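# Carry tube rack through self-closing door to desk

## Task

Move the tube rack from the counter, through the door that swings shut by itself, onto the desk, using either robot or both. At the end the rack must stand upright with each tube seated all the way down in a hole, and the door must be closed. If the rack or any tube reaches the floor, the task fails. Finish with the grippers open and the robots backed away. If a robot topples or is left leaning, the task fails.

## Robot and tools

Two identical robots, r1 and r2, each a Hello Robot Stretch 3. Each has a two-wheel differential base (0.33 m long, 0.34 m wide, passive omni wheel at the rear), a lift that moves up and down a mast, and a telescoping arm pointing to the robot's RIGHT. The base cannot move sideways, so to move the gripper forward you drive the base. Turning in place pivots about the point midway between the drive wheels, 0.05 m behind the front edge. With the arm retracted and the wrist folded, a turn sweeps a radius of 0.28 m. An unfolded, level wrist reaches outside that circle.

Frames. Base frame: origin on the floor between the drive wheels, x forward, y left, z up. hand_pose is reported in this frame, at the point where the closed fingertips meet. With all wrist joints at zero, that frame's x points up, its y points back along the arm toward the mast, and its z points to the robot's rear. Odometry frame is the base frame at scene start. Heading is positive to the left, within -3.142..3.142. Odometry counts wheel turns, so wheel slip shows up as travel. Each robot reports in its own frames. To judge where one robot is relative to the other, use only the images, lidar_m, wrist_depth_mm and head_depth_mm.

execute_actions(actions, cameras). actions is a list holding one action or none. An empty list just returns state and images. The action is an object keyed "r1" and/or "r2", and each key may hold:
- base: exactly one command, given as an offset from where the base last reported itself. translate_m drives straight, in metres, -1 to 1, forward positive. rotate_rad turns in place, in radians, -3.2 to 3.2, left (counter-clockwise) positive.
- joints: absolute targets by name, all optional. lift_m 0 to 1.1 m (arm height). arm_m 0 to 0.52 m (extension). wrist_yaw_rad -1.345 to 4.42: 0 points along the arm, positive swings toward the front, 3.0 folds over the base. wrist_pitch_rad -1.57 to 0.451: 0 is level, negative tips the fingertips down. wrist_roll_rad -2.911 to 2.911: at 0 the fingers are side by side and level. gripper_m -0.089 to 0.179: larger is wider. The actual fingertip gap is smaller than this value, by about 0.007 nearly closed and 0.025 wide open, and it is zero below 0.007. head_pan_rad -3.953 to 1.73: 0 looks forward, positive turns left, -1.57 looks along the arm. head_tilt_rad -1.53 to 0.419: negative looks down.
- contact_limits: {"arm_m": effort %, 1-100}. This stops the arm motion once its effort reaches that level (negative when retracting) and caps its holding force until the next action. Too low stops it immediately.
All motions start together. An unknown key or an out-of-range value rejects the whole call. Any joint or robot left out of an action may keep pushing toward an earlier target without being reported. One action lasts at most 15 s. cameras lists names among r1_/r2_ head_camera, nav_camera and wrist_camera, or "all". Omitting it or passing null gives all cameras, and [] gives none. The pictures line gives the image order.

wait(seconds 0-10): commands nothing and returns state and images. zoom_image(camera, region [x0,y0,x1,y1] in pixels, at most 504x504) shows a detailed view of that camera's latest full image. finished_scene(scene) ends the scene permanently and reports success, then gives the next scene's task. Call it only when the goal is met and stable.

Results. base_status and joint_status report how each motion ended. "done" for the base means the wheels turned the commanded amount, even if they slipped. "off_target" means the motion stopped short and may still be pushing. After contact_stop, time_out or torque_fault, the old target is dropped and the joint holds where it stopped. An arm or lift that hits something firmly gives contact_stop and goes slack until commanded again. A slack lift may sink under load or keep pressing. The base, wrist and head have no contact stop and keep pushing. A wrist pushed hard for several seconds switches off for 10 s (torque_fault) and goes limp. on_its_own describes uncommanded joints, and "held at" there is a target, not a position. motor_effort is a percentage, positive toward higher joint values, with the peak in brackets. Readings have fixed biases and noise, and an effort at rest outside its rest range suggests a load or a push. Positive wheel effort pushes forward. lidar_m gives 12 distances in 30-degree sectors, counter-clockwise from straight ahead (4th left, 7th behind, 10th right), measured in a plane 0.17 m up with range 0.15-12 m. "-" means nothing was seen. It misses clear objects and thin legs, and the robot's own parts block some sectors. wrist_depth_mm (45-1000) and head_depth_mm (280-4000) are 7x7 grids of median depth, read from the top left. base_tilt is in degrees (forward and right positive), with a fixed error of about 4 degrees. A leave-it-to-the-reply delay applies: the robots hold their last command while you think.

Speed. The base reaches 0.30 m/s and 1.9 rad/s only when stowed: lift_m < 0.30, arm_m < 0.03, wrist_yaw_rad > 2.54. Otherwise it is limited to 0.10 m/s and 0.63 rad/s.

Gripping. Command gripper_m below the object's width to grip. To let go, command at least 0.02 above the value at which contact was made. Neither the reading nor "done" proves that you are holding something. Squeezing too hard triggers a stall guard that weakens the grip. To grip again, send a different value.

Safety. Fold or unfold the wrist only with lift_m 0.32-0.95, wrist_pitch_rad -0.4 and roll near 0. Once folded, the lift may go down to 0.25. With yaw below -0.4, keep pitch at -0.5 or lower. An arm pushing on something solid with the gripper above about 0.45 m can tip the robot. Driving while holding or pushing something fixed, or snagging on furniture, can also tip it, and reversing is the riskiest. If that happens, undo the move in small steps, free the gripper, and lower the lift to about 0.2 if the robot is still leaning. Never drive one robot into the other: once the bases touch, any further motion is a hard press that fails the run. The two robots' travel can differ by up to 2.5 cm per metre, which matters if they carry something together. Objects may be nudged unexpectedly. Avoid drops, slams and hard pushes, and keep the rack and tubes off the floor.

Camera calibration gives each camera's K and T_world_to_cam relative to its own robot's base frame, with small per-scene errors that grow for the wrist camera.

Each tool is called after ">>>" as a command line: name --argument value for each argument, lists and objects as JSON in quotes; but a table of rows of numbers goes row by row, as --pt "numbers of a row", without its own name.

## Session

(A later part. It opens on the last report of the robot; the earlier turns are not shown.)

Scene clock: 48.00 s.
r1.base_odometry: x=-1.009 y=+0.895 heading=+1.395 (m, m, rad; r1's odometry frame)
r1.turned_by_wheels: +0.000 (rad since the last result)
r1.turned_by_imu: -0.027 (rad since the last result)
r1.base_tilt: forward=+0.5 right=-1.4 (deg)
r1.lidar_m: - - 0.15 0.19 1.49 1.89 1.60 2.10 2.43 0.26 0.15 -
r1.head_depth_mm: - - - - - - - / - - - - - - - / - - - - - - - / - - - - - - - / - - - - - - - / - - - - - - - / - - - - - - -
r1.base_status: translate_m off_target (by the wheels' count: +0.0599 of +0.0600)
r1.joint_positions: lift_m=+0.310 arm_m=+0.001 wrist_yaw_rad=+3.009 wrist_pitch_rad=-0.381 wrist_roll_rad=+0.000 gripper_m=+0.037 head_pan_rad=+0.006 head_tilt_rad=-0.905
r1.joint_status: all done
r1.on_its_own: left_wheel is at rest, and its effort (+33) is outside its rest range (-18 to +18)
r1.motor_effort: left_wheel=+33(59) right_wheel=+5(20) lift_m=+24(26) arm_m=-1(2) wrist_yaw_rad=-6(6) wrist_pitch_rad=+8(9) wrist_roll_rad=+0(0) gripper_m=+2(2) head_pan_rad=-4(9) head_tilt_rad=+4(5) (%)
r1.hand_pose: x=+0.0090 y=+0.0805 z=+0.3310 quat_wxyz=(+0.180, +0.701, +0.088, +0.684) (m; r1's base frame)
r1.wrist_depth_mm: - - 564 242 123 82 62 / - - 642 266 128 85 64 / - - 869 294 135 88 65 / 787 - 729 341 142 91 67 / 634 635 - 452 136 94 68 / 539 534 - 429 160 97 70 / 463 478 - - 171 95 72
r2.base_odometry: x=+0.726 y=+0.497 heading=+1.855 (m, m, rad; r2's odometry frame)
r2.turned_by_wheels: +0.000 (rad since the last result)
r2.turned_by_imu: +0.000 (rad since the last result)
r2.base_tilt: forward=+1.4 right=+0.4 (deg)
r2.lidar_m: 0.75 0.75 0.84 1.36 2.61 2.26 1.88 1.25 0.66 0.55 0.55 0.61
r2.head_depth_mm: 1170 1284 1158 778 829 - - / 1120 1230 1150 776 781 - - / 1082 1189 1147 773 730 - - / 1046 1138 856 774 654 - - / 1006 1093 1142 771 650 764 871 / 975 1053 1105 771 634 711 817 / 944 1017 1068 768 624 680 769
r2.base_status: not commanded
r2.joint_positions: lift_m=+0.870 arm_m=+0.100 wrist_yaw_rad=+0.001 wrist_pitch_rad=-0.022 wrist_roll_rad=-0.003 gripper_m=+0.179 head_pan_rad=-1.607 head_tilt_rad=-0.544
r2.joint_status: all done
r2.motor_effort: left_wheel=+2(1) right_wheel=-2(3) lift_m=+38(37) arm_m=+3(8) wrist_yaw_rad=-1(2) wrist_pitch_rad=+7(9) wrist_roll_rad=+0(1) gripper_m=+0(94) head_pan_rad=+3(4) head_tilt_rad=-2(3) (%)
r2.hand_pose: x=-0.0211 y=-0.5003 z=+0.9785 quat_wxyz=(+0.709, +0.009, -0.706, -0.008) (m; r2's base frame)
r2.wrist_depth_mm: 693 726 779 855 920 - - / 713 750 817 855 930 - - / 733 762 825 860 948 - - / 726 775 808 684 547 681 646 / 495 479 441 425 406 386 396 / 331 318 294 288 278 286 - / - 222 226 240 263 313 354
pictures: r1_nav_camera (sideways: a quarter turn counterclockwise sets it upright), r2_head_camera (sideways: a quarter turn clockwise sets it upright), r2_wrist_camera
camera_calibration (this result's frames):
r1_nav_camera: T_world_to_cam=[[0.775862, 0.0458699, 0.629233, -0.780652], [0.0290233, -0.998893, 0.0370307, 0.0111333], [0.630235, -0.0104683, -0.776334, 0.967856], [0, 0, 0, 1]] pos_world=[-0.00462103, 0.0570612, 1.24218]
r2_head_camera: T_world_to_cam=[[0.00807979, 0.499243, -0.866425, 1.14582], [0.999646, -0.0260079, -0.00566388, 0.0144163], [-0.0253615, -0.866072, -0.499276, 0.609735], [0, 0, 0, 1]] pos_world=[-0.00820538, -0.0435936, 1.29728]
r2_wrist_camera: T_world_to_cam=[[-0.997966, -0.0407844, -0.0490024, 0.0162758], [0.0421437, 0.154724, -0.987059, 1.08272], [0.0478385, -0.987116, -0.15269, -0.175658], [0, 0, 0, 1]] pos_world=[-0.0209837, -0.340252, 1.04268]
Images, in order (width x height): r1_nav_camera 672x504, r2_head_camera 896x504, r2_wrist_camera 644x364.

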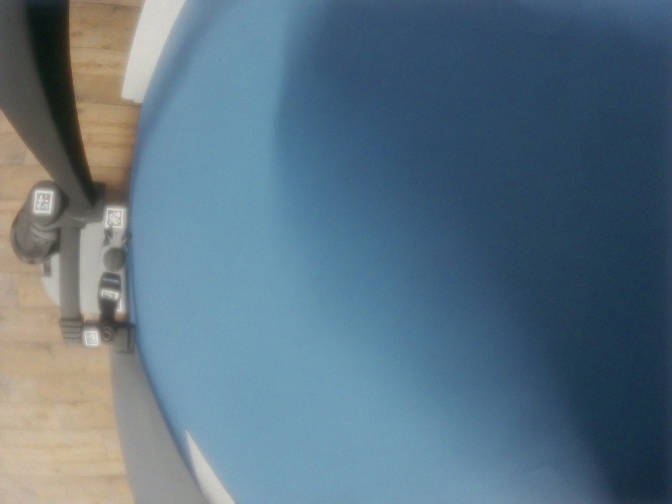

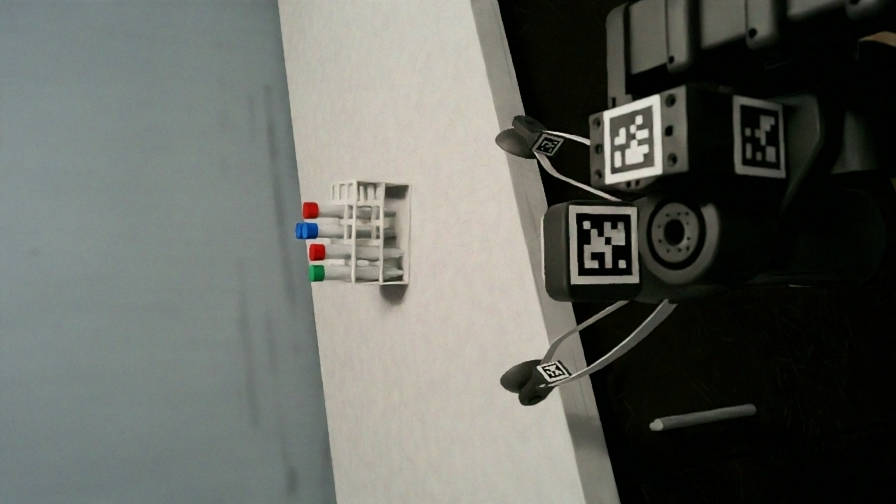

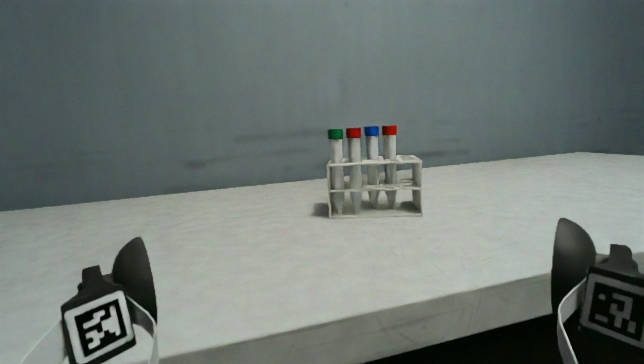

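>>> execute_actions --actions '[{"r1":{"joints":{"head_pan_rad":-2.6,"head_tilt_rad":-1.0,"gripper_m":0.0,"wrist_yaw_rad":3.1},"base":{"rotate_rad":0.15}},"r2":{"base":{"translate_m":-0.02},"joints":{"wrist_yaw_rad":-0.05,"arm_m":0.3,"lift_m":0.855}}}]' --cameras '["r2_head_camera","r2_wrist_camera"]'

>>> execute_actions --actions '[{"r1":{"base":{"translate_m":0.1}}}]' --cameras '["r1_nav_camera","r1_wrist_camera"]'

Scene clock: 55.93 s.
r1.base_odometry: x=-1.009 y=+0.896 heading=+1.545 (m, m, rad; r1's odometry frame)
r1.turned_by_wheels: +0.150 (rad since the last result)
r1.turned_by_imu: -0.034 (rad since the last result)
r1.base_tilt: forward=+0.6 right=-1.3 (deg)
r1.lidar_m: - - 0.15 0.26 1.48 1.86 1.58 2.06 2.45 0.27 0.15 -
r1.head_depth_mm: 1272 2008 1808 1586 1380 1229 1136 / 1893 2115 1841 1572 1382 1229 - / 1985 2156 1869 1590 1388 1225 - / 2083 2239 1838 1591 1390 1225 - / 2204 2224 1863 1575 1394 1221 - / 2345 2227 1843 1581 1379 1230 1119 / 2505 2210 1851 1586 1384 1232 884
r1.base_status: done
r1.joint_positions: lift_m=+0.310 arm_m=+0.001 wrist_yaw_rad=+3.098 wrist_pitch_rad=-0.381 wrist_roll_rad=+0.000 gripper_m=+0.000 head_pan_rad=-2.593 head_tilt_rad=-0.988
r1.joint_status: all done
r1.motor_effort: left_wheel=+0(20) right_wheel=-1(19) lift_m=+23(24) arm_m=-1(2) wrist_yaw_rad=+1(4) wrist_pitch_rad=+9(9) wrist_roll_rad=+0(0) gripper_m=-3(82) head_pan_rad=-4(100) head_tilt_rad=-7(41) (%)
r1.hand_pose: x=-0.0113 y=+0.0823 z=+0.3310 quat_wxyz=(+0.149, +0.697, +0.119, +0.691) (m; r1's base frame)
r1.wrist_depth_mm: - - - 484 218 140 104 / - - - 539 227 144 106 / - - 926 591 237 148 108 / 777 766 771 658 248 152 110 / 635 625 - - 255 156 112 / 542 535 - - 237 162 115 / 468 493 - - 319 166 117
r2.base_odometry: x=+0.732 y=+0.478 heading=+1.855 (m, m, rad; r2's odometry frame)
r2.turned_by_wheels: +0.000 (rad since the last result)
r2.turned_by_imu: +0.000 (rad since the last result)
r2.base_tilt: forward=+1.5 right=+0.4 (deg)
r2.lidar_m: 0.77 0.77 0.86 1.40 2.60 2.23 1.86 1.27 0.67 0.56 0.56 0.62
r2.head_depth_mm: 1178 1305 1155 785 835 - - / 1125 1247 1147 857 - 939 1104 / 1084 1195 1144 874 795 869 1022 / 1055 1141 900 - 750 812 948 / 1017 1106 1138 771 675 766 879 / 979 1063 1112 767 648 725 827 / 948 1020 1069 768 624 683 780
r2.base_status: done
r2.joint_positions: lift_m=+0.855 arm_m=+0.300 wrist_yaw_rad=-0.049 wrist_pitch_rad=-0.021 wrist_roll_rad=-0.003 gripper_m=+0.179 head_pan_rad=-1.607 head_tilt_rad=-0.544
r2.joint_status: all done
r2.motor_effort: left_wheel=+2(4) right_wheel=-2(9) lift_m=+17(35) arm_m=+3(1) wrist_yaw_rad=+0(3) wrist_pitch_rad=+7(7) wrist_roll_rad=+0(0) gripper_m=+0(0) head_pan_rad=+3(3) head_tilt_rad=-1(2) (%)
r2.hand_pose: x=-0.0340 y=-0.7000 z=+0.9646 quat_wxyz=(+0.708, -0.009, -0.706, -0.025) (m; r2's base frame)
r2.wrist_depth_mm: 531 572 613 678 749 822 914 / 542 579 630 681 742 850 926 / 556 594 635 298 759 836 979 / 555 608 654 286 335 602 563 / 443 425 394 303 317 344 353 / 283 279 263 255 247 241 - / - 196 197 192 187 183 170
pictures: r2_head_camera (sideways: a quarter turn clockwise sets it upright), r2_wrist_camera
camera_calibration (this result's frames):
r2_head_camera: T_world_to_cam=[[0.00806242, 0.499243, -0.866425, 1.14582], [0.999647, -0.0259731, -0.00566388, 0.0144163], [-0.0253314, -0.866073, -0.499276, 0.609735], [0, 0, 0, 1]] pos_world=[-0.00820387, -0.0435941, 1.29728]
r2_wrist_camera: T_world_to_cam=[[-0.998755, 0.00949899, -0.0489624, 0.0297257], [0.0498366, 0.151407, -0.987214, 1.09853], [-0.00196432, -0.988426, -0.151692, -0.377889], [0, 0, 0, 1]] pos_world=[-0.0258008, -0.540123, 1.02862]
Images, in order (width x height): r2_head_camera 896x504, r2_wrist_camera 644x364.

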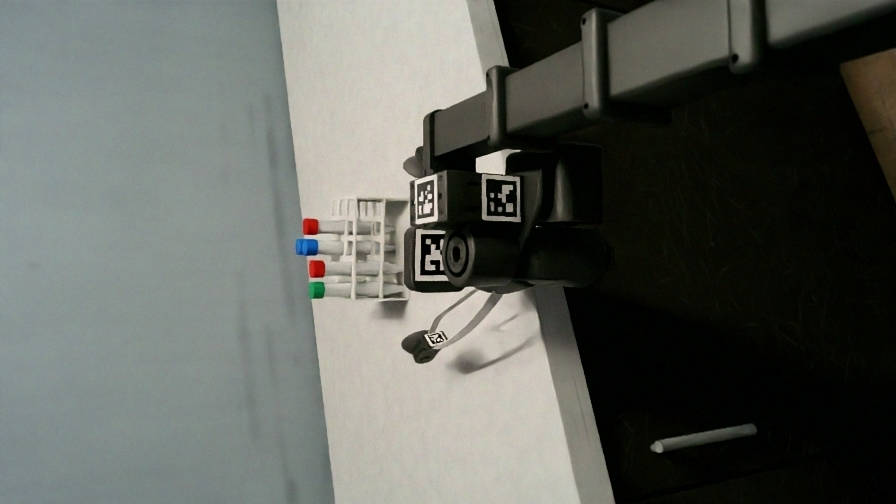

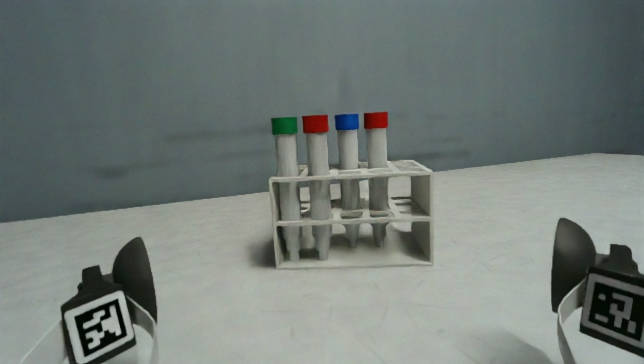

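Scene clock: 57.97 s.
r1.base_odometry: x=-1.006 y=+0.995 heading=+1.545 (m, m, rad; r1's odometry frame)
r1.turned_by_wheels: +0.000 (rad since the last result)
r1.turned_by_imu: +0.083 (rad since the last result)
r1.base_tilt: forward=+0.5 right=-1.4 (deg)
r1.lidar_m: - - 0.15 0.30 1.52 1.88 1.59 2.11 2.39 0.25 0.15 -
r1.head_depth_mm: 1815 2049 1996 1663 1440 1246 1135 / 1904 2143 1996 1671 1427 1257 1147 / 2044 2260 1991 1673 1434 1253 1153 / 2150 2365 1981 1671 1426 1256 1150 / 2273 2482 1985 1661 1421 1251 1152 / 2449 2468 1987 1663 1429 1258 1116 / 2614 2468 1989 1659 1434 1245 1118
r1.base_status: done
r1.joint_positions: lift_m=+0.310 arm_m=+0.001 wrist_yaw_rad=+3.100 wrist_pitch_rad=-0.381 wrist_roll_rad=+0.000 gripper_m=+0.000 head_pan_rad=-2.598 head_tilt_rad=-0.929
r1.joint_status: not commanded
r1.motor_effort: left_wheel=+11(72) right_wheel=+6(17) lift_m=+23(24) arm_m=-1(1) wrist_yaw_rad=+0(2) wrist_pitch_rad=+8(9) wrist_roll_rad=+0(0) gripper_m=-2(3) head_pan_rad=-1(42) head_tilt_rad=-45(46) (%)
r1.hand_pose: x=-0.0117 y=+0.0823 z=+0.3311 quat_wxyz=(+0.149, +0.697, +0.120, +0.692) (m; r1's base frame)
r1.wrist_depth_mm: - - - 568 231 137 98 / - - - 631 238 140 99 / - - - 671 246 142 100 / 777 759 771 730 254 145 102 / 631 639 - - 259 147 103 / 549 533 - - 233 150 104 / 470 492 - - 321 154 106
r2.base_odometry: x=+0.732 y=+0.478 heading=+1.855 (m, m, rad; r2's odometry frame)
r2.turned_by_wheels: +0.000 (rad since the last result)
r2.turned_by_imu: +0.000 (rad since the last result)
r2.base_tilt: forward=+1.5 right=+0.4 (deg)
r2.lidar_m: 0.77 0.77 0.86 1.39 2.60 2.23 1.87 1.27 0.67 0.56 0.56 0.62
r2.head_depth_mm: 1180 1297 1146 785 835 - - / 1132 1247 1151 856 - 939 1107 / 1091 1199 1149 875 792 870 1020 / 1057 1146 901 - 749 813 946 / 1011 1103 1138 771 674 763 883 / 977 1064 1115 768 650 726 828 / 948 1025 1074 768 625 685 777
r2.base_status: not commanded
r2.joint_positions: lift_m=+0.855 arm_m=+0.300 wrist_yaw_rad=-0.049 wrist_pitch_rad=-0.021 wrist_roll_rad=-0.003 gripper_m=+0.179 head_pan_rad=-1.607 head_tilt_rad=-0.544
r2.joint_status: not commanded
r2.motor_effort: left_wheel=+1(1) right_wheel=-2(2) lift_m=+17(18) arm_m=+3(3) wrist_yaw_rad=+0(1) wrist_pitch_rad=+7(7) wrist_roll_rad=+1(1) gripper_m=+0(0) head_pan_rad=+3(3) head_tilt_rad=-2(3) (%)
r2.hand_pose: x=-0.0340 y=-0.7000 z=+0.9646 quat_wxyz=(+0.708, -0.009, -0.706, -0.025) (m; r2's base frame)
r2.wrist_depth_mm: 541 564 620 681 740 823 908 / 550 584 628 696 762 841 966 / 551 596 640 298 776 860 974 / 565 608 635 287 333 603 562 / 430 425 400 298 317 342 356 / 284 278 263 254 246 237 - / - 196 197 192 188 184 170
pictures: r1_nav_camera (sideways: a quarter turn counterclockwise sets it upright), r1_wrist_camera
camera_calibration (this result's frames):
r1_nav_camera: T_world_to_cam=[[-0.655398, -0.444661, 0.610516, -0.747535], [-0.537579, 0.842424, 0.0364692, 0.0153218], [-0.53053, -0.304299, -0.791164, 0.994219], [0, 0, 0, 1]] pos_world=[0.0457666, -0.0427676, 1.24241]
r1_wrist_camera: T_world_to_cam=[[0.993788, -0.110332, -0.0145584, 0.022029], [-0.0734874, -0.55235, -0.830367, 0.347227], [0.0835751, 0.826279, -0.557026, 0.279944], [0, 0, 0, 1]] pos_world=[-0.0197717, -0.0370904, 0.444583]
Images, in order (width x height): r1_nav_camera 672x504, r1_wrist_camera 644x364.

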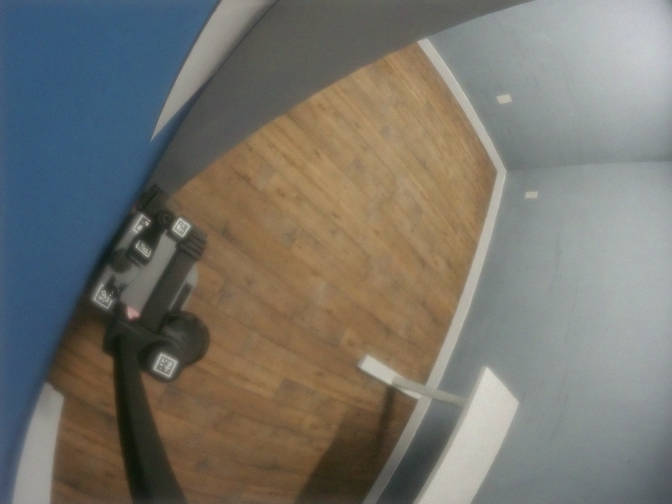

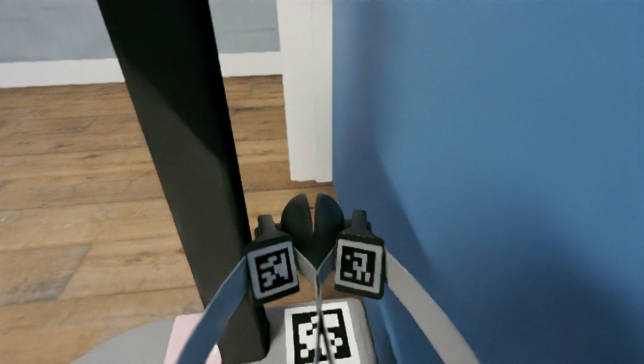

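>>> execute_actions --actions '[{"r1":{"base":{"translate_m":-0.33}},"r2":{"base":{"translate_m":-0.01},"joints":{"arm_m":0.4,"lift_m":0.843,"wrist_roll_rad":0.03}}}]' --cameras '["r2_wrist_camera"]'

>>> execute_actions --actions '[{"r1":{"joints":{"lift_m":0.28,"head_pan_rad":-3.1}}}]' --cameras '[]'

Scene clock: 67.77 s.
r1.base_odometry: x=-1.015 y=+0.666 heading=+1.545 (m, m, rad; r1's odometry frame)
r1.turned_by_wheels: +0.000 (rad since the last result)
r1.turned_by_imu: +0.000 (rad since the last result)
r1.base_tilt: forward=+0.6 right=-1.3 (deg)
r1.lidar_m: 0.40 0.42 0.58 1.30 1.52 1.62 1.25 1.77 2.38 1.22 0.43 0.41
r1.head_depth_mm: 1532 1034 1807 1567 1387 1233 1143 / 1631 1873 1838 1578 1381 1229 - / 1736 2022 1855 1577 1387 1227 - / 1854 2097 1869 1572 1372 1233 - / 1946 2170 1845 1587 1384 1230 - / 2109 2223 1848 1588 1387 1228 1117 / 2303 2222 1857 1595 1389 1228 1102
r1.base_status: done
r1.joint_positions: lift_m=+0.310 arm_m=+0.001 wrist_yaw_rad=+3.100 wrist_pitch_rad=-0.381 wrist_roll_rad=+0.000 gripper_m=+0.000 head_pan_rad=-2.598 head_tilt_rad=-0.988
r1.joint_status: not commanded
r1.motor_effort: left_wheel=+0(8) right_wheel=-2(4) lift_m=+23(23) arm_m=-1(2) wrist_yaw_rad=+0(0) wrist_pitch_rad=+9(8) wrist_roll_rad=+0(0) gripper_m=-3(2) head_pan_rad=-1(1) head_tilt_rad=-8(45) (%)
r1.hand_pose: x=-0.0117 y=+0.0823 z=+0.3311 quat_wxyz=(+0.149, +0.697, +0.120, +0.692) (m; r1's base frame)
r1.wrist_depth_mm: - - - - 852 618 445 / - - - - 854 627 447 / - - - - 871 647 458 / 777 767 766 772 750 655 455 / 631 635 - - 620 595 467 / 534 533 - - 522 524 475 / 465 488 - - 463 455 441
r2.base_odometry: x=+0.735 y=+0.468 heading=+1.855 (m, m, rad; r2's odometry frame)
r2.turned_by_wheels: +0.000 (rad since the last result)
r2.turned_by_imu: +0.000 (rad since the last result)
r2.base_tilt: forward=+1.4 right=+0.4 (deg)
r2.lidar_m: 0.78 0.78 0.87 1.41 2.60 2.22 1.85 1.28 0.67 0.56 0.56 0.62
r2.head_depth_mm: 1184 1298 1158 791 855 - - / 1136 1241 1150 817 - 934 1129 / 1090 1192 1146 - 764 873 1030 / 1053 1149 1138 - 729 822 955 / 1014 1109 1136 753 682 774 887 / 984 1063 1115 768 648 729 835 / 949 1029 1078 769 624 689 785
r2.base_status: done
r2.joint_positions: lift_m=+0.843 arm_m=+0.400 wrist_yaw_rad=-0.050 wrist_pitch_rad=-0.006 wrist_roll_rad=+0.028 gripper_m=+0.179 head_pan_rad=-1.607 head_tilt_rad=-0.545
r2.joint_status: all done
r2.motor_effort: left_wheel=+1(2) right_wheel=-1(9) lift_m=+17(20) arm_m=+4(5) wrist_yaw_rad=+0(1) wrist_pitch_rad=+2(7) wrist_roll_rad=+1(2) gripper_m=+0(0) head_pan_rad=+3(3) head_tilt_rad=-2(2) (%)
r2.hand_pose: x=-0.0342 y=-0.8004 z=+0.9564 quat_wxyz=(+0.697, -0.015, -0.716, -0.020) (m; r2's base frame)
r2.wrist_depth_mm: 462 498 536 575 645 725 809 / 470 502 546 593 657 731 836 / 482 512 536 200 670 735 835 / 487 528 548 181 205 543 492 / 479 442 189 207 203 303 316 / 289 274 197 210 213 204 - / - 190 189 181 173 168 154
pictures: r2_wrist_camera
camera_calibration (this result's frames):
r2_wrist_camera: T_world_to_cam=[[-0.996791, 0.00959014, -0.0794675, 0.0593926], [0.0800342, 0.134974, -0.987612, 1.09394], [0.00125469, -0.990803, -0.135308, -0.495776], [0, 0, 0, 1]] pos_world=[-0.0277285, -0.639439, 1.01802]
Images, in order (width x height): r2_wrist_camera 644x364.

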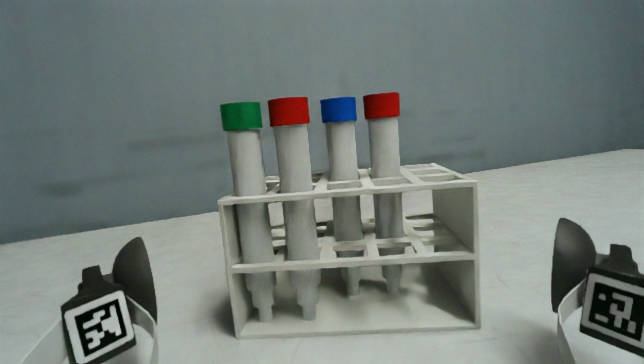

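Scene clock: 68.83 s.
r1.base_odometry: x=-1.015 y=+0.666 heading=+1.545 (m, m, rad; r1's odometry frame)
r1.turned_by_wheels: +0.000 (rad since the last result)
r1.turned_by_imu: +0.000 (rad since the last result)
r1.base_tilt: forward=+0.6 right=-1.4 (deg)
r1.lidar_m: 0.40 0.42 0.58 1.30 1.52 1.62 1.26 1.77 2.39 1.22 0.44 0.41
r1.head_depth_mm: 1220 1039 1848 1585 1380 1227 1124 / 1215 1036 1840 1580 1389 1241 - / 1214 1034 1850 1582 1380 1258 - / 1221 1036 1800 1573 1379 1240 - / 1225 1065 1810 1579 1375 1225 - / 1548 1761 1852 1582 1382 1234 1139 / 1599 1877 1873 1579 1387 1228 1108
r1.base_status: not commanded
r1.joint_positions: lift_m=+0.280 arm_m=+0.001 wrist_yaw_rad=+3.100 wrist_pitch_rad=-0.381 wrist_roll_rad=+0.000 gripper_m=+0.000 head_pan_rad=-3.093 head_tilt_rad=-0.988
r1.joint_status: all done
r1.motor_effort: left_wheel=+0(0) right_wheel=-1(1) lift_m=+21(19) arm_m=-1(1) wrist_yaw_rad=+0(0) wrist_pitch_rad=+8(9) wrist_roll_rad=+0(0) gripper_m=-3(3) head_pan_rad=-4(41) head_tilt_rad=-7(7) (%)
r1.hand_pose: x=-0.0117 y=+0.0823 z=+0.3012 quat_wxyz=(+0.149, +0.697, +0.120, +0.692) (m; r1's base frame)
r1.wrist_depth_mm: - - - - 847 608 440 / - - - - 860 643 450 / 947 932 908 924 819 640 455 / 734 724 713 718 707 645 462 / 595 596 - - 584 574 466 / 501 502 - - 492 490 458 / 451 - - - 429 423 423
r2.base_odometry: x=+0.735 y=+0.468 heading=+1.855 (m, m, rad; r2's odometry frame)
r2.turned_by_wheels: +0.000 (rad since the last result)
r2.turned_by_imu: +0.000 (rad since the last result)
r2.base_tilt: forward=+1.4 right=+0.4 (deg)
r2.lidar_m: 0.78 0.78 0.87 1.41 2.59 2.22 1.85 1.28 0.68 0.56 0.56 0.62
r2.head_depth_mm: 1178 1303 1155 791 854 - - / 1138 1240 1150 811 - 930 1134 / 1091 1191 1146 - 768 873 1027 / 1055 1152 1139 - 729 822 952 / 1014 1103 1140 752 680 771 893 / 985 1067 1119 766 650 732 831 / 951 1028 1076 770 626 688 787
r2.base_status: not commanded
r2.joint_positions: lift_m=+0.843 arm_m=+0.400 wrist_yaw_rad=-0.050 wrist_pitch_rad=-0.006 wrist_roll_rad=+0.028 gripper_m=+0.179 head_pan_rad=-1.607 head_tilt_rad=-0.545
r2.joint_status: not commanded
r2.motor_effort: left_wheel=+1(1) right_wheel=-1(2) lift_m=+18(18) arm_m=+4(4) wrist_yaw_rad=+0(0) wrist_pitch_rad=+2(2) wrist_roll_rad=+1(1) gripper_m=+0(0) head_pan_rad=+3(3) head_tilt_rad=-2(2) (%)
r2.hand_pose: x=-0.0342 y=-0.8004 z=+0.9564 quat_wxyz=(+0.697, -0.015, -0.716, -0.020) (m; r2's base frame)
r2.wrist_depth_mm: 462 498 537 586 632 708 804 / 482 513 537 581 663 731 818 / 482 518 538 199 670 731 841 / 486 522 544 182 206 553 492 / 474 443 188 204 204 305 317 / 291 274 198 211 213 204 - / - 189 188 180 173 168 153
pictures: none
No camera images: the call's "cameras" was empty. Leave "cameras" out to get every camera's image.

>>> execute_actions --actions '[{"r1":{"base":{"rotate_rad":3.06}},"r2":{"joints":{"lift_m":0.862,"wrist_pitch_rad":-0.12,"arm_m":0.42}}}]' --cameras '["r2_wrist_camera","r1_nav_camera"]'

>>> execute_actions --actions '[{"r1":{"joints":{"lift_m":0.31},"base":{"translate_m":-0.11}},"r2":{"joints":{"arm_m":0.485}}}]' --cameras '["r2_wrist_camera","r2_head_camera"]'

>>> execute_actions --actions '[{"r1":{"base":{"translate_m":-0.12}}}]' --cameras '["r1_nav_camera"]'

Scene clock: 76.87 s.
r1.base_odometry: x=-1.015 y=+0.665 heading=-1.678 (m, m, rad; r1's odometry frame)
r1.turned_by_wheels: +3.060 (rad since the last result)
r1.turned_by_imu: +3.051 (rad since the last result)
r1.base_tilt: forward=+0.6 right=-1.4 (deg)
r1.lidar_m: 1.26 1.73 2.21 2.01 0.51 0.41 0.40 0.41 0.53 0.93 1.48 1.62
r1.head_depth_mm: 356 415 501 623 733 1040 1121 / 354 413 500 629 849 1091 - / 352 412 495 623 843 1122 - / 351 409 494 620 831 1175 - / 350 407 491 615 823 1170 - / 348 407 488 611 817 1168 1137 / 347 404 483 604 806 1177 1107
r1.base_status: done
r1.joint_positions: lift_m=+0.280 arm_m=+0.001 wrist_yaw_rad=+3.100 wrist_pitch_rad=-0.381 wrist_roll_rad=+0.000 gripper_m=+0.000 head_pan_rad=-3.094 head_tilt_rad=-0.988
r1.joint_status: not commanded
r1.motor_effort: left_wheel=-3(12) right_wheel=+1(6) lift_m=+20(21) arm_m=-1(2) wrist_yaw_rad=+0(0) wrist_pitch_rad=+9(9) wrist_roll_rad=+0(0) gripper_m=-2(3) head_pan_rad=-4(4) head_tilt_rad=-7(7) (%)
r1.hand_pose: x=-0.0117 y=+0.0823 z=+0.3012 quat_wxyz=(+0.149, +0.697, +0.120, +0.692) (m; r1's base frame)
r1.wrist_depth_mm: 562 - - - - - - / 534 753 - - - - - / 518 746 922 914 899 882 864 / 501 666 720 712 710 706 693 / 467 587 - - 585 576 578 / 446 500 - - 493 487 490 / 421 - - - 433 428 423
r2.base_odometry: x=+0.735 y=+0.468 heading=+1.855 (m, m, rad; r2's odometry frame)
r2.turned_by_wheels: +0.000 (rad since the last result)
r2.turned_by_imu: +0.000 (rad since the last result)
r2.base_tilt: forward=+1.5 right=+0.4 (deg)
r2.lidar_m: 0.78 0.78 0.87 1.41 2.59 2.23 1.85 1.27 0.67 0.56 0.56 0.62
r2.head_depth_mm: 1178 1305 1151 793 846 - - / 1132 1243 1154 833 - 925 1122 / 1094 1195 1226 - 761 875 1027 / 1054 1151 1202 - 716 819 949 / 1014 1108 1137 739 681 772 890 / 984 1063 1116 770 647 731 835 / 949 1021 1073 768 625 687 783
r2.base_status: not commanded
r2.joint_positions: lift_m=+0.862 arm_m=+0.420 wrist_yaw_rad=-0.050 wrist_pitch_rad=-0.133 wrist_roll_rad=+0.027 gripper_m=+0.179 head_pan_rad=-1.607 head_tilt_rad=-0.545
r2.joint_status: all done
r2.motor_effort: left_wheel=+1(1) right_wheel=-2(2) lift_m=+37(41) arm_m=+3(6) wrist_yaw_rad=+0(0) wrist_pitch_rad=+4(7) wrist_roll_rad=+1(1) gripper_m=+0(0) head_pan_rad=+3(3) head_tilt_rad=-2(2) (%)
r2.hand_pose: x=-0.0340 y=-0.8151 z=+0.9424 quat_wxyz=(+0.695, +0.029, -0.716, -0.065) (m; r2's base frame)
r2.wrist_depth_mm: 431 468 502 543 600 656 749 / 443 477 150 169 621 692 773 / 461 498 157 177 182 631 557 / 469 489 164 163 200 291 325 / 326 307 168 168 184 211 239 / 229 220 189 184 186 173 - / - 165 164 159 152 148 137
pictures: r1_nav_camera (sideways: a quarter turn counterclockwise sets it upright), r2_wrist_camera
camera_calibration (this result's frames):
r1_nav_camera: T_world_to_cam=[[-0.822892, -0.0807851, 0.562425, -0.683859], [-0.0739344, 0.996649, 0.0349815, 0.0144332], [-0.563367, -0.0127966, -0.826108, 1.03985], [0, 0, 0, 1]] pos_world=[0.0241417, -0.0563239, 1.24314]
r2_wrist_camera: T_world_to_cam=[[-0.996304, 0.0199809, -0.0835387, 0.0709868], [0.0858624, 0.258466, -0.962197, 1.15901], [0.00236636, -0.965814, -0.259226, -0.375099], [0, 0, 0, 1]] pos_world=[-0.0279037, -0.66326, 1.02389]
Images, in order (width x height): r1_nav_camera 672x504, r2_wrist_camera 644x364.

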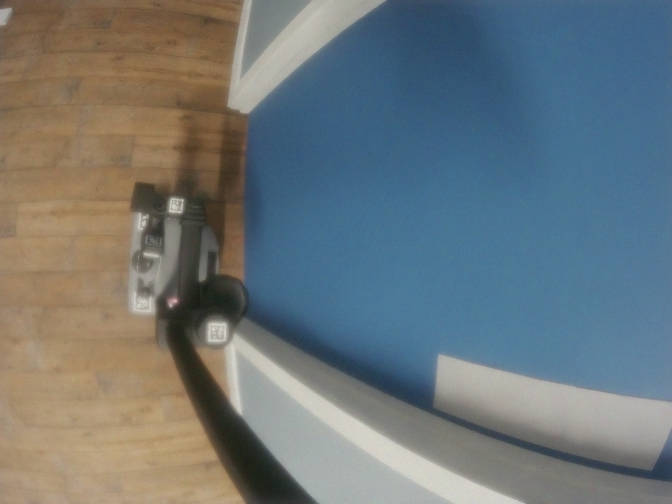

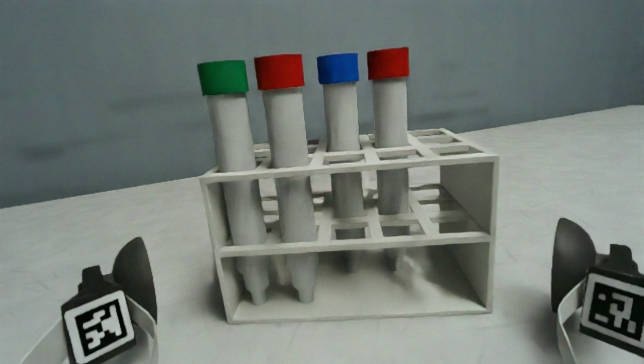

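Scene clock: 78.93 s.
r1.base_odometry: x=-1.003 y=+0.775 heading=-1.678 (m, m, rad; r1's odometry frame)
r1.turned_by_wheels: +0.000 (rad since the last result)
r1.turned_by_imu: +0.000 (rad since the last result)
r1.base_tilt: forward=+0.6 right=-1.3 (deg)
r1.lidar_m: 1.36 1.84 2.35 1.35 0.32 0.32 0.30 0.30 0.38 0.66 1.49 1.71
r1.head_depth_mm: - 298 355 448 591 722 1091 / - 300 354 445 601 854 - / - 299 351 442 596 794 - / - 298 349 439 590 868 - / - 296 347 435 587 886 - / - 295 345 432 579 873 1139 / - 294 343 429 572 857 1103
r1.base_status: done
r1.joint_positions: lift_m=+0.310 arm_m=+0.001 wrist_yaw_rad=+3.100 wrist_pitch_rad=-0.381 wrist_roll_rad=+0.000 gripper_m=+0.000 head_pan_rad=-3.094 head_tilt_rad=-0.989
r1.joint_status: all done
r1.motor_effort: left_wheel=-3(17) right_wheel=+1(4) lift_m=+24(24) arm_m=-1(2) wrist_yaw_rad=+0(1) wrist_pitch_rad=+8(8) wrist_roll_rad=+0(0) gripper_m=-4(2) head_pan_rad=-3(4) head_tilt_rad=-7(6) (%)
r1.hand_pose: x=-0.0117 y=+0.0823 z=+0.3310 quat_wxyz=(+0.149, +0.697, +0.120, +0.692) (m; r1's base frame)
r1.wrist_depth_mm: 362 - - - - - - / 355 485 - - - - - / 343 482 - - 980 963 942 / 306 490 773 755 754 745 749 / 321 499 - - 628 617 621 / 342 448 - - 531 520 520 / 370 400 - - 457 457 457
r2.base_odometry: x=+0.735 y=+0.468 heading=+1.855 (m, m, rad; r2's odometry frame)
r2.turned_by_wheels: +0.000 (rad since the last result)
r2.turned_by_imu: +0.000 (rad since the last result)
r2.base_tilt: forward=+1.4 right=+0.5 (deg)
r2.lidar_m: 0.78 0.78 0.87 1.41 2.60 2.22 1.85 1.27 0.68 0.56 0.56 0.62
r2.head_depth_mm: 1185 1308 1149 802 845 - - / 1131 1241 1151 857 - 929 1107 / 1090 1203 1242 706 764 873 1025 / 1052 1149 1203 709 721 818 953 / 1011 1107 1136 767 681 772 888 / 981 1065 1116 769 648 730 833 / 951 1027 1073 764 621 689 785
r2.base_status: not commanded
r2.joint_positions: lift_m=+0.862 arm_m=+0.485 wrist_yaw_rad=-0.050 wrist_pitch_rad=-0.134 wrist_roll_rad=+0.027 gripper_m=+0.179 head_pan_rad=-1.607 head_tilt_rad=-0.545
r2.joint_status: all done
r2.motor_effort: left_wheel=+0(1) right_wheel=-2(2) lift_m=+38(38) arm_m=+3(7) wrist_yaw_rad=+1(1) wrist_pitch_rad=+4(4) wrist_roll_rad=+2(1) gripper_m=+0(0) head_pan_rad=+3(3) head_tilt_rad=-2(2) (%)
r2.hand_pose: x=-0.0340 y=-0.8801 z=+0.9423 quat_wxyz=(+0.695, +0.029, -0.716, -0.066) (m; r2's base frame)
r2.wrist_depth_mm: 384 407 436 473 522 591 660 / 396 92 94 123 126 604 705 / 406 427 99 129 177 602 549 / 418 436 102 127 123 123 319 / 329 108 106 137 146 135 225 / 228 109 112 131 133 120 - / - 113 115 121 144 135 136
pictures: r2_head_camera (sideways: a quarter turn clockwise sets it upright), r2_wrist_camera
camera_calibration (this result's frames):
r2_head_camera: T_world_to_cam=[[0.0079906, 0.49994, -0.866023, 1.1453], [0.999652, -0.0257746, -0.00565563, 0.0144055], [-0.0251488, -0.865677, -0.499972, 0.610639], [0, 0, 0, 1]] pos_world=[-0.00819527, -0.0435932, 1.29724]
r2_wrist_camera: T_world_to_cam=[[-0.996298, 0.0201925, -0.0835571, 0.0724371], [0.0859337, 0.259059, -0.962031, 1.17602], [0.00222043, -0.96565, -0.259835, -0.437154], [0, 0, 0, 1]] pos_world=[-0.0279202, -0.72826, 1.02383]
Images, in order (width x height): r2_head_camera 896x504, r2_wrist_camera 644x364.

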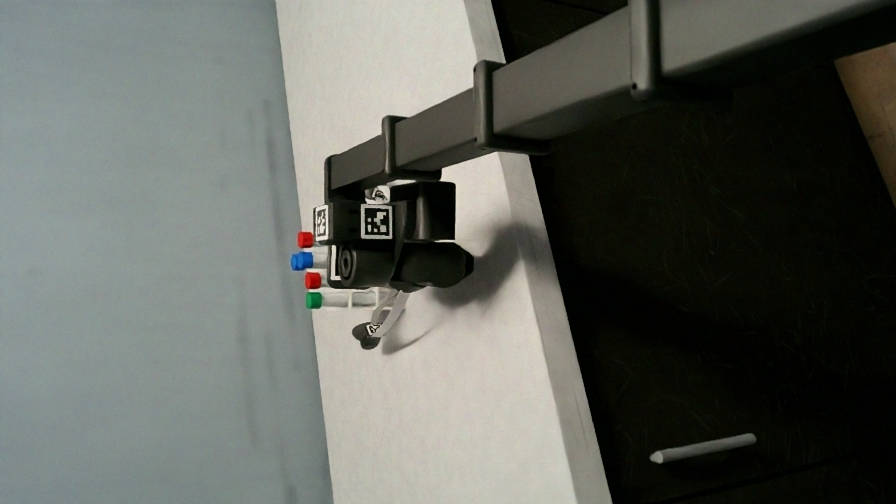

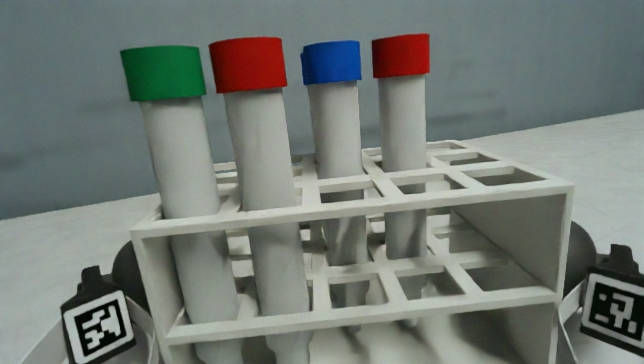

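Scene clock: 81.13 s.
r1.base_odometry: x=-0.990 y=+0.894 heading=-1.678 (m, m, rad; r1's odometry frame)
r1.turned_by_wheels: +0.000 (rad since the last result)
r1.turned_by_imu: +0.002 (rad since the last result)
r1.base_tilt: forward=+0.6 right=-1.3 (deg)
r1.lidar_m: 1.48 1.96 2.44 0.60 0.26 0.30 0.27 0.27 0.32 0.56 1.50 1.81
r1.head_depth_mm: - 299 358 465 1311 784 689 / - 296 349 447 617 980 - / - 292 339 429 586 800 - / - 289 330 413 557 811 - / - - 320 400 532 795 - / - - 312 386 508 741 1088 / - - 305 373 486 696 1077
r1.base_status: translate_m off_target (by the wheels' count: -0.1198 of -0.1200)
r1.joint_positions: lift_m=+0.310 arm_m=+0.001 wrist_yaw_rad=+3.100 wrist_pitch_rad=-0.381 wrist_roll_rad=+0.000 gripper_m=+0.000 head_pan_rad=-3.094 head_tilt_rad=-0.991
r1.joint_status: not commanded
r1.on_its_own: left_wheel is at rest, and its effort (-21) is outside its rest range (-18 to +18)
r1.motor_effort: left_wheel=-21(56) right_wheel=-18(23) lift_m=+23(24) arm_m=-2(2) wrist_yaw_rad=+0(0) wrist_pitch_rad=+8(9) wrist_roll_rad=+0(0) gripper_m=-2(2) head_pan_rad=-3(4) head_tilt_rad=-5(6) (%)
r1.hand_pose: x=-0.0117 y=+0.0823 z=+0.3311 quat_wxyz=(+0.149, +0.697, +0.120, +0.692) (m; r1's base frame)
r1.wrist_depth_mm: 216 - - - - - - / 229 243 - - - - - / 245 264 - - 996 953 948 / 270 284 785 774 756 750 750 / 306 315 - - 629 618 611 / 524 349 - - 534 527 525 / 474 376 - - 460 461 458
r2.base_odometry: x=+0.735 y=+0.468 heading=+1.855 (m, m, rad; r2's odometry frame)
r2.turned_by_wheels: +0.000 (rad since the last result)
r2.turned_by_imu: +0.000 (rad since the last result)
r2.base_tilt: forward=+1.5 right=+0.4 (deg)
r2.lidar_m: 0.78 0.78 0.87 1.41 2.60 2.11 1.85 1.27 0.68 0.56 0.56 0.62
r2.head_depth_mm: 1175 1301 1154 800 846 - - / 1133 1253 1149 857 - 927 1111 / 1096 1198 1232 706 763 873 1028 / 1062 1155 1207 707 718 819 955 / 1020 1098 1138 771 680 772 888 / 979 1066 1117 765 648 731 837 / 951 1027 1079 768 622 688 786
r2.base_status: not commanded
r2.joint_positions: lift_m=+0.862 arm_m=+0.485 wrist_yaw_rad=-0.050 wrist_pitch_rad=-0.134 wrist_roll_rad=+0.027 gripper_m=+0.179 head_pan_rad=-1.607 head_tilt_rad=-0.545
r2.joint_status: not commanded
r2.motor_effort: left_wheel=+1(1) right_wheel=-1(1) lift_m=+37(37) arm_m=+3(3) wrist_yaw_rad=+0(1) wrist_pitch_rad=+4(4) wrist_roll_rad=+1(1) gripper_m=+0(0) head_pan_rad=+3(3) head_tilt_rad=-1(2) (%)
r2.hand_pose: x=-0.0340 y=-0.8801 z=+0.9423 quat_wxyz=(+0.695, +0.029, -0.716, -0.066) (m; r2's base frame)
r2.wrist_depth_mm: 384 410 442 478 524 596 654 / 392 92 94 123 126 620 714 / 406 423 98 128 177 603 550 / 417 436 103 126 123 122 317 / 328 109 106 136 145 135 224 / 228 109 112 131 133 120 - / - 113 116 121 145 134 137
pictures: r1_nav_camera (sideways: a quarter turn counterclockwise sets it upright)
camera_calibration (this result's frames):
r1_nav_camera: T_world_to_cam=[[-0.824496, -0.0804989, 0.560113, -0.680837], [-0.073595, 0.996677, 0.0349084, 0.0145264], [-0.561062, -0.0124397, -0.827681, 1.04188], [0, 0, 0, 1]] pos_world=[0.0242811, -0.056324, 1.24318]
Images, in order (width x height): r1_nav_camera 672x504.

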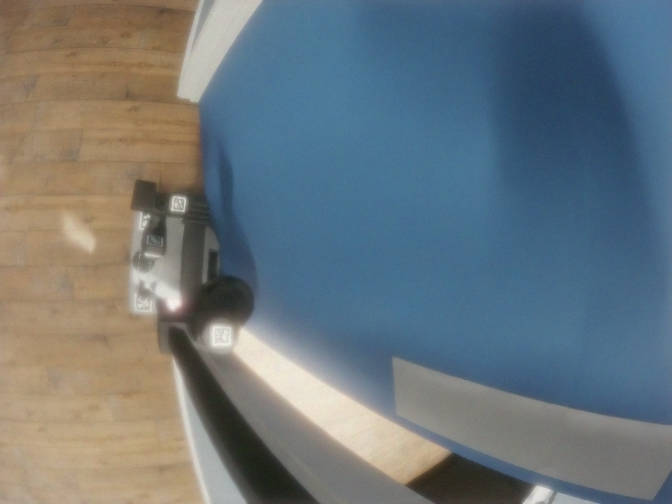

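>>> execute_actions --actions '[{"r1":{"base":{"translate_m":-0.2}},"r2":{"joints":{"gripper_m":0.06,"arm_m":0.48}}}]' --cameras '["r1_nav_camera","r2_wrist_camera"]'

>>> execute_actions --actions '[{"r1":{"base":{"translate_m":-0.15}},"r2":{"joints":{"lift_m":0.9}}}]' --cameras '["r1_nav_camera","r2_wrist_camera"]'

Scene clock: 88.40 s.
r1.base_odometry: x=-0.969 y=+1.093 heading=-1.678 (m, m, rad; r1's odometry frame)
r1.turned_by_wheels: +0.000 (rad since the last result)
r1.turned_by_imu: +0.000 (rad since the last result)
r1.base_tilt: forward=+0.7 right=-1.3 (deg)
r1.lidar_m: 1.68 2.16 0.23 0.20 1.94 0.38 0.28 0.26 0.27 0.36 0.67 1.95
r1.head_depth_mm: 304 378 1808 1591 1390 1229 1132 / 293 338 420 613 1384 1249 - / - 315 385 496 695 998 - / - 300 356 449 604 877 - / - 291 331 409 534 774 - / - - 309 375 479 660 896 / - - 296 347 433 576 860
r1.base_status: translate_m off_target (by the wheels' count: -0.1999 of -0.2000)
r1.joint_positions: lift_m=+0.310 arm_m=+0.001 wrist_yaw_rad=+3.100 wrist_pitch_rad=-0.381 wrist_roll_rad=+0.000 gripper_m=+0.000 head_pan_rad=-3.094 head_tilt_rad=-0.991
r1.joint_status: not commanded
r1.on_its_own: left_wheel is at rest, and its effort (-23) is outside its rest range (-18 to +18)
r1.motor_effort: left_wheel=-23(34) right_wheel=-13(23) lift_m=+23(23) arm_m=-2(2) wrist_yaw_rad=+1(0) wrist_pitch_rad=+9(9) wrist_roll_rad=+0(0) gripper_m=-3(2) head_pan_rad=-4(3) head_tilt_rad=-5(4) (%)
r1.hand_pose: x=-0.0117 y=+0.0823 z=+0.3311 quat_wxyz=(+0.149, +0.697, +0.120, +0.692) (m; r1's base frame)
r1.wrist_depth_mm: - - 230 227 259 - - / - - 250 248 - - - / - - 273 273 888 964 955 / 785 771 306 303 731 741 745 / 637 637 - - 598 617 623 / 533 528 - - 530 525 522 / 466 494 - - 455 457 456
r2.base_odometry: x=+0.735 y=+0.468 heading=+1.855 (m, m, rad; r2's odometry frame)
r2.turned_by_wheels: +0.000 (rad since the last result)
r2.turned_by_imu: +0.000 (rad since the last result)
r2.base_tilt: forward=+1.4 right=+0.5 (deg)
r2.lidar_m: 0.78 0.78 0.87 1.41 2.59 1.78 1.76 1.27 0.67 0.56 0.56 0.62
r2.head_depth_mm: 1181 1291 1155 802 845 - - / 1138 1243 1150 855 - 925 1111 / 1093 1193 1232 707 763 874 1024 / 1053 1146 1201 706 720 821 954 / 1017 1110 1131 772 679 773 891 / 979 1066 1113 768 648 729 837 / 949 1025 1078 766 624 687 784
r2.base_status: not commanded
r2.joint_positions: lift_m=+0.862 arm_m=+0.480 wrist_yaw_rad=-0.049 wrist_pitch_rad=-0.133 wrist_roll_rad=+0.026 gripper_m=+0.069 head_pan_rad=-1.607 head_tilt_rad=-0.545
r2.joint_status: gripper_m off_target (ended at +0.069, target +0.060); the others done
r2.on_its_own: gripper_m is held at +0.068, not at your +0.060, by its stall guard, which is still easing
r2.motor_effort: left_wheel=+1(1) right_wheel=-2(2) lift_m=+37(37) arm_m=-3(7) wrist_yaw_rad=+0(1) wrist_pitch_rad=+4(4) wrist_roll_rad=+2(2) gripper_m=-32(97) head_pan_rad=+3(3) head_tilt_rad=-3(2) (%)
r2.hand_pose: x=-0.0338 y=-0.8758 z=+0.9425 quat_wxyz=(+0.695, +0.029, -0.715, -0.065) (m; r2's base frame)
r2.wrist_depth_mm: 389 414 447 476 533 591 667 / 399 419 101 126 529 619 711 / 411 435 106 133 160 609 562 / 420 442 110 111 134 133 319 / 326 297 113 144 152 144 230 / 226 222 117 121 165 133 - / 182 159 121 142 149 140 136
pictures: r1_nav_camera (sideways: a quarter turn counterclockwise sets it upright), r2_wrist_camera
camera_calibration (this result's frames):
r1_nav_camera: T_world_to_cam=[[-0.824496, -0.0804987, 0.560113, -0.680837], [-0.0735948, 0.996677, 0.0349084, 0.0145264], [-0.561062, -0.0124396, -0.827681, 1.04188], [0, 0, 0, 1]] pos_world=[0.0242811, -0.0563241, 1.24318]
r2_wrist_camera: T_world_to_cam=[[-0.996425, 0.0192895, -0.0822471, 0.0705039], [0.0844356, 0.258521, -0.962309, 1.17481], [0.00270013, -0.965813, -0.259225, -0.433655], [0, 0, 0, 1]] pos_world=[-0.0277734, -0.723903, 1.02392]
Images, in order (width x height): r1_nav_camera 672x504, r2_wrist_camera 644x364.

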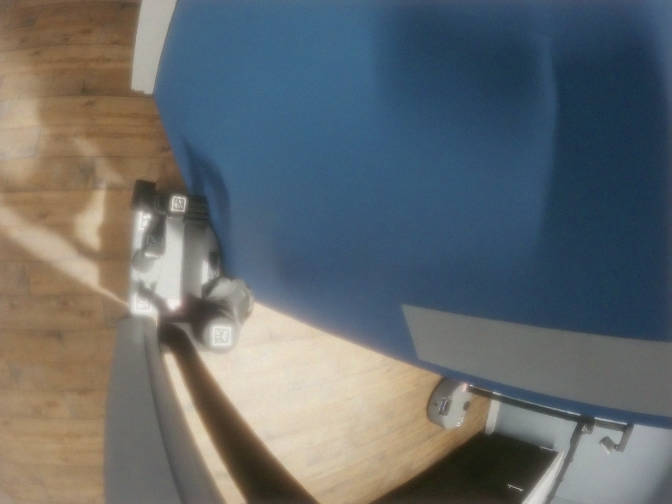

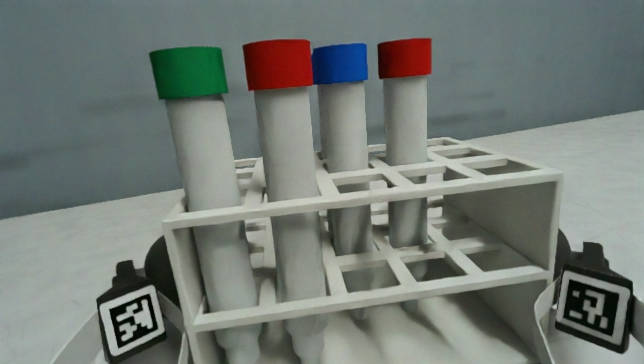

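Scene clock: 90.90 s.
r1.base_odometry: x=-0.953 y=+1.242 heading=-1.678 (m, m, rad; r1's odometry frame)
r1.turned_by_wheels: +0.000 (rad since the last result)
r1.turned_by_imu: +0.000 (rad since the last result)
r1.base_tilt: forward=+0.6 right=-1.3 (deg)
r1.lidar_m: 1.83 0.32 0.24 0.38 1.92 1.91 0.28 0.25 0.25 0.30 0.56 1.97
r1.head_depth_mm: 2296 2220 1853 1580 1376 1230 1125 / 2315 2216 1848 1581 1381 1245 - / 1252 2081 1803 1563 1378 1265 - / 289 324 389 493 661 986 - / - 300 349 431 554 779 - / - 286 318 381 478 633 822 / - - 296 343 418 535 737
r1.base_status: done
r1.joint_positions: lift_m=+0.310 arm_m=+0.001 wrist_yaw_rad=+3.100 wrist_pitch_rad=-0.381 wrist_roll_rad=+0.000 gripper_m=+0.000 head_pan_rad=-3.094 head_tilt_rad=-0.991
r1.joint_status: not commanded
r1.on_its_own: left_wheel is at rest, and its effort (-19) is outside its rest range (-18 to +18)
r1.motor_effort: left_wheel=-19(31) right_wheel=-10(18) lift_m=+23(23) arm_m=-2(2) wrist_yaw_rad=+0(0) wrist_pitch_rad=+9(9) wrist_roll_rad=+0(0) gripper_m=-3(3) head_pan_rad=-4(4) head_tilt_rad=-4(5) (%)
r1.hand_pose: x=-0.0117 y=+0.0823 z=+0.3311 quat_wxyz=(+0.149, +0.697, +0.120, +0.692) (m; r1's base frame)
r1.wrist_depth_mm: - - - 635 277 244 - / - - - 691 292 268 - / - - - 755 304 297 952 / 785 788 779 711 340 336 751 / 626 634 - - 368 410 618 / 539 542 - - 404 510 520 / 469 489 - - 456 456 457
r2.base_odometry: x=+0.735 y=+0.468 heading=+1.855 (m, m, rad; r2's odometry frame)
r2.turned_by_wheels: +0.000 (rad since the last result)
r2.turned_by_imu: +0.000 (rad since the last result)
r2.base_tilt: forward=+1.4 right=+0.4 (deg)
r2.lidar_m: 0.78 0.78 0.87 1.41 2.59 1.70 1.85 1.27 0.68 0.56 0.56 0.62
r2.head_depth_mm: 1184 1295 1148 817 - - 1226 / 1136 1238 1232 - 805 944 1108 / 1097 1201 1268 738 761 876 1024 / 1054 1150 - 736 719 820 947 / 1014 1107 1132 769 679 775 883 / 980 1065 1112 770 648 732 833 / 951 1025 1079 766 624 688 783
r2.base_status: not commanded
r2.joint_positions: lift_m=+0.900 arm_m=+0.480 wrist_yaw_rad=-0.049 wrist_pitch_rad=-0.144 wrist_roll_rad=+0.026 gripper_m=+0.080 head_pan_rad=-1.607 head_tilt_rad=-0.545
r2.joint_status: all done
r2.on_its_own: gripper_m is held at +0.078, not at your +0.060, by its stall guard, which is still easing
r2.motor_effort: left_wheel=+1(1) right_wheel=-2(2) lift_m=+38(42) arm_m=-3(4) wrist_yaw_rad=-1(0) wrist_pitch_rad=+7(8) wrist_roll_rad=+2(2) gripper_m=-29(33) head_pan_rad=+3(3) head_tilt_rad=-3(1) (%)
r2.hand_pose: x=-0.0338 y=-0.8751 z=+0.9777 quat_wxyz=(+0.695, +0.033, -0.715, -0.069) (m; r2's base frame)
r2.wrist_depth_mm: 395 410 444 486 541 592 662 / 397 418 106 135 146 609 705 / 408 438 110 141 192 638 695 / 425 452 113 116 142 137 419 / 422 395 115 147 159 143 304 / 295 298 119 121 157 133 - / 238 208 121 142 150 141 178
pictures: r1_nav_camera (sideways: a quarter turn counterclockwise sets it upright), r2_wrist_camera
camera_calibration (this result's frames):
r1_nav_camera: T_world_to_cam=[[-0.824496, -0.0804989, 0.560113, -0.680837], [-0.073595, 0.996677, 0.0349084, 0.0145264], [-0.561062, -0.0124397, -0.827681, 1.04188], [0, 0, 0, 1]] pos_world=[0.0242811, -0.056324, 1.24318]
r2_wrist_camera: T_world_to_cam=[[-0.996378, 0.0201809, -0.0826091, 0.0745583], [0.0849906, 0.268899, -0.959411, 1.21483], [0.00285172, -0.962957, -0.26964, -0.411214], [0, 0, 0, 1]] pos_world=[-0.0277879, -0.724152, 1.0608]
Images, in order (width x height): r1_nav_camera 672x504, r2_wrist_camera 644x364.

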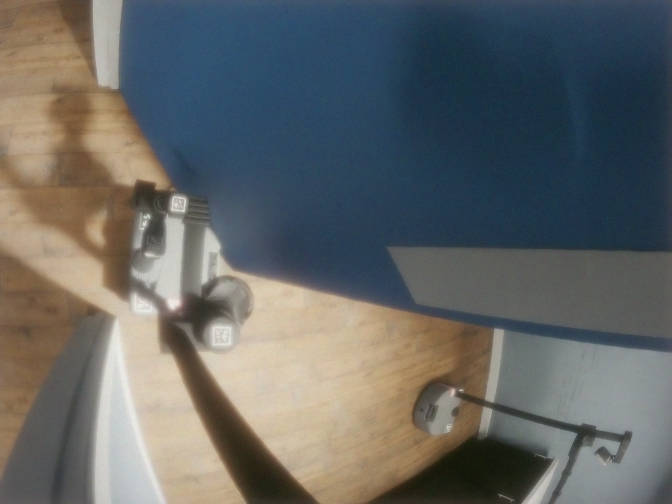

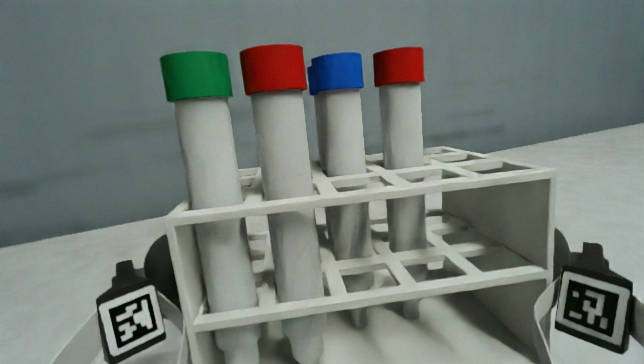

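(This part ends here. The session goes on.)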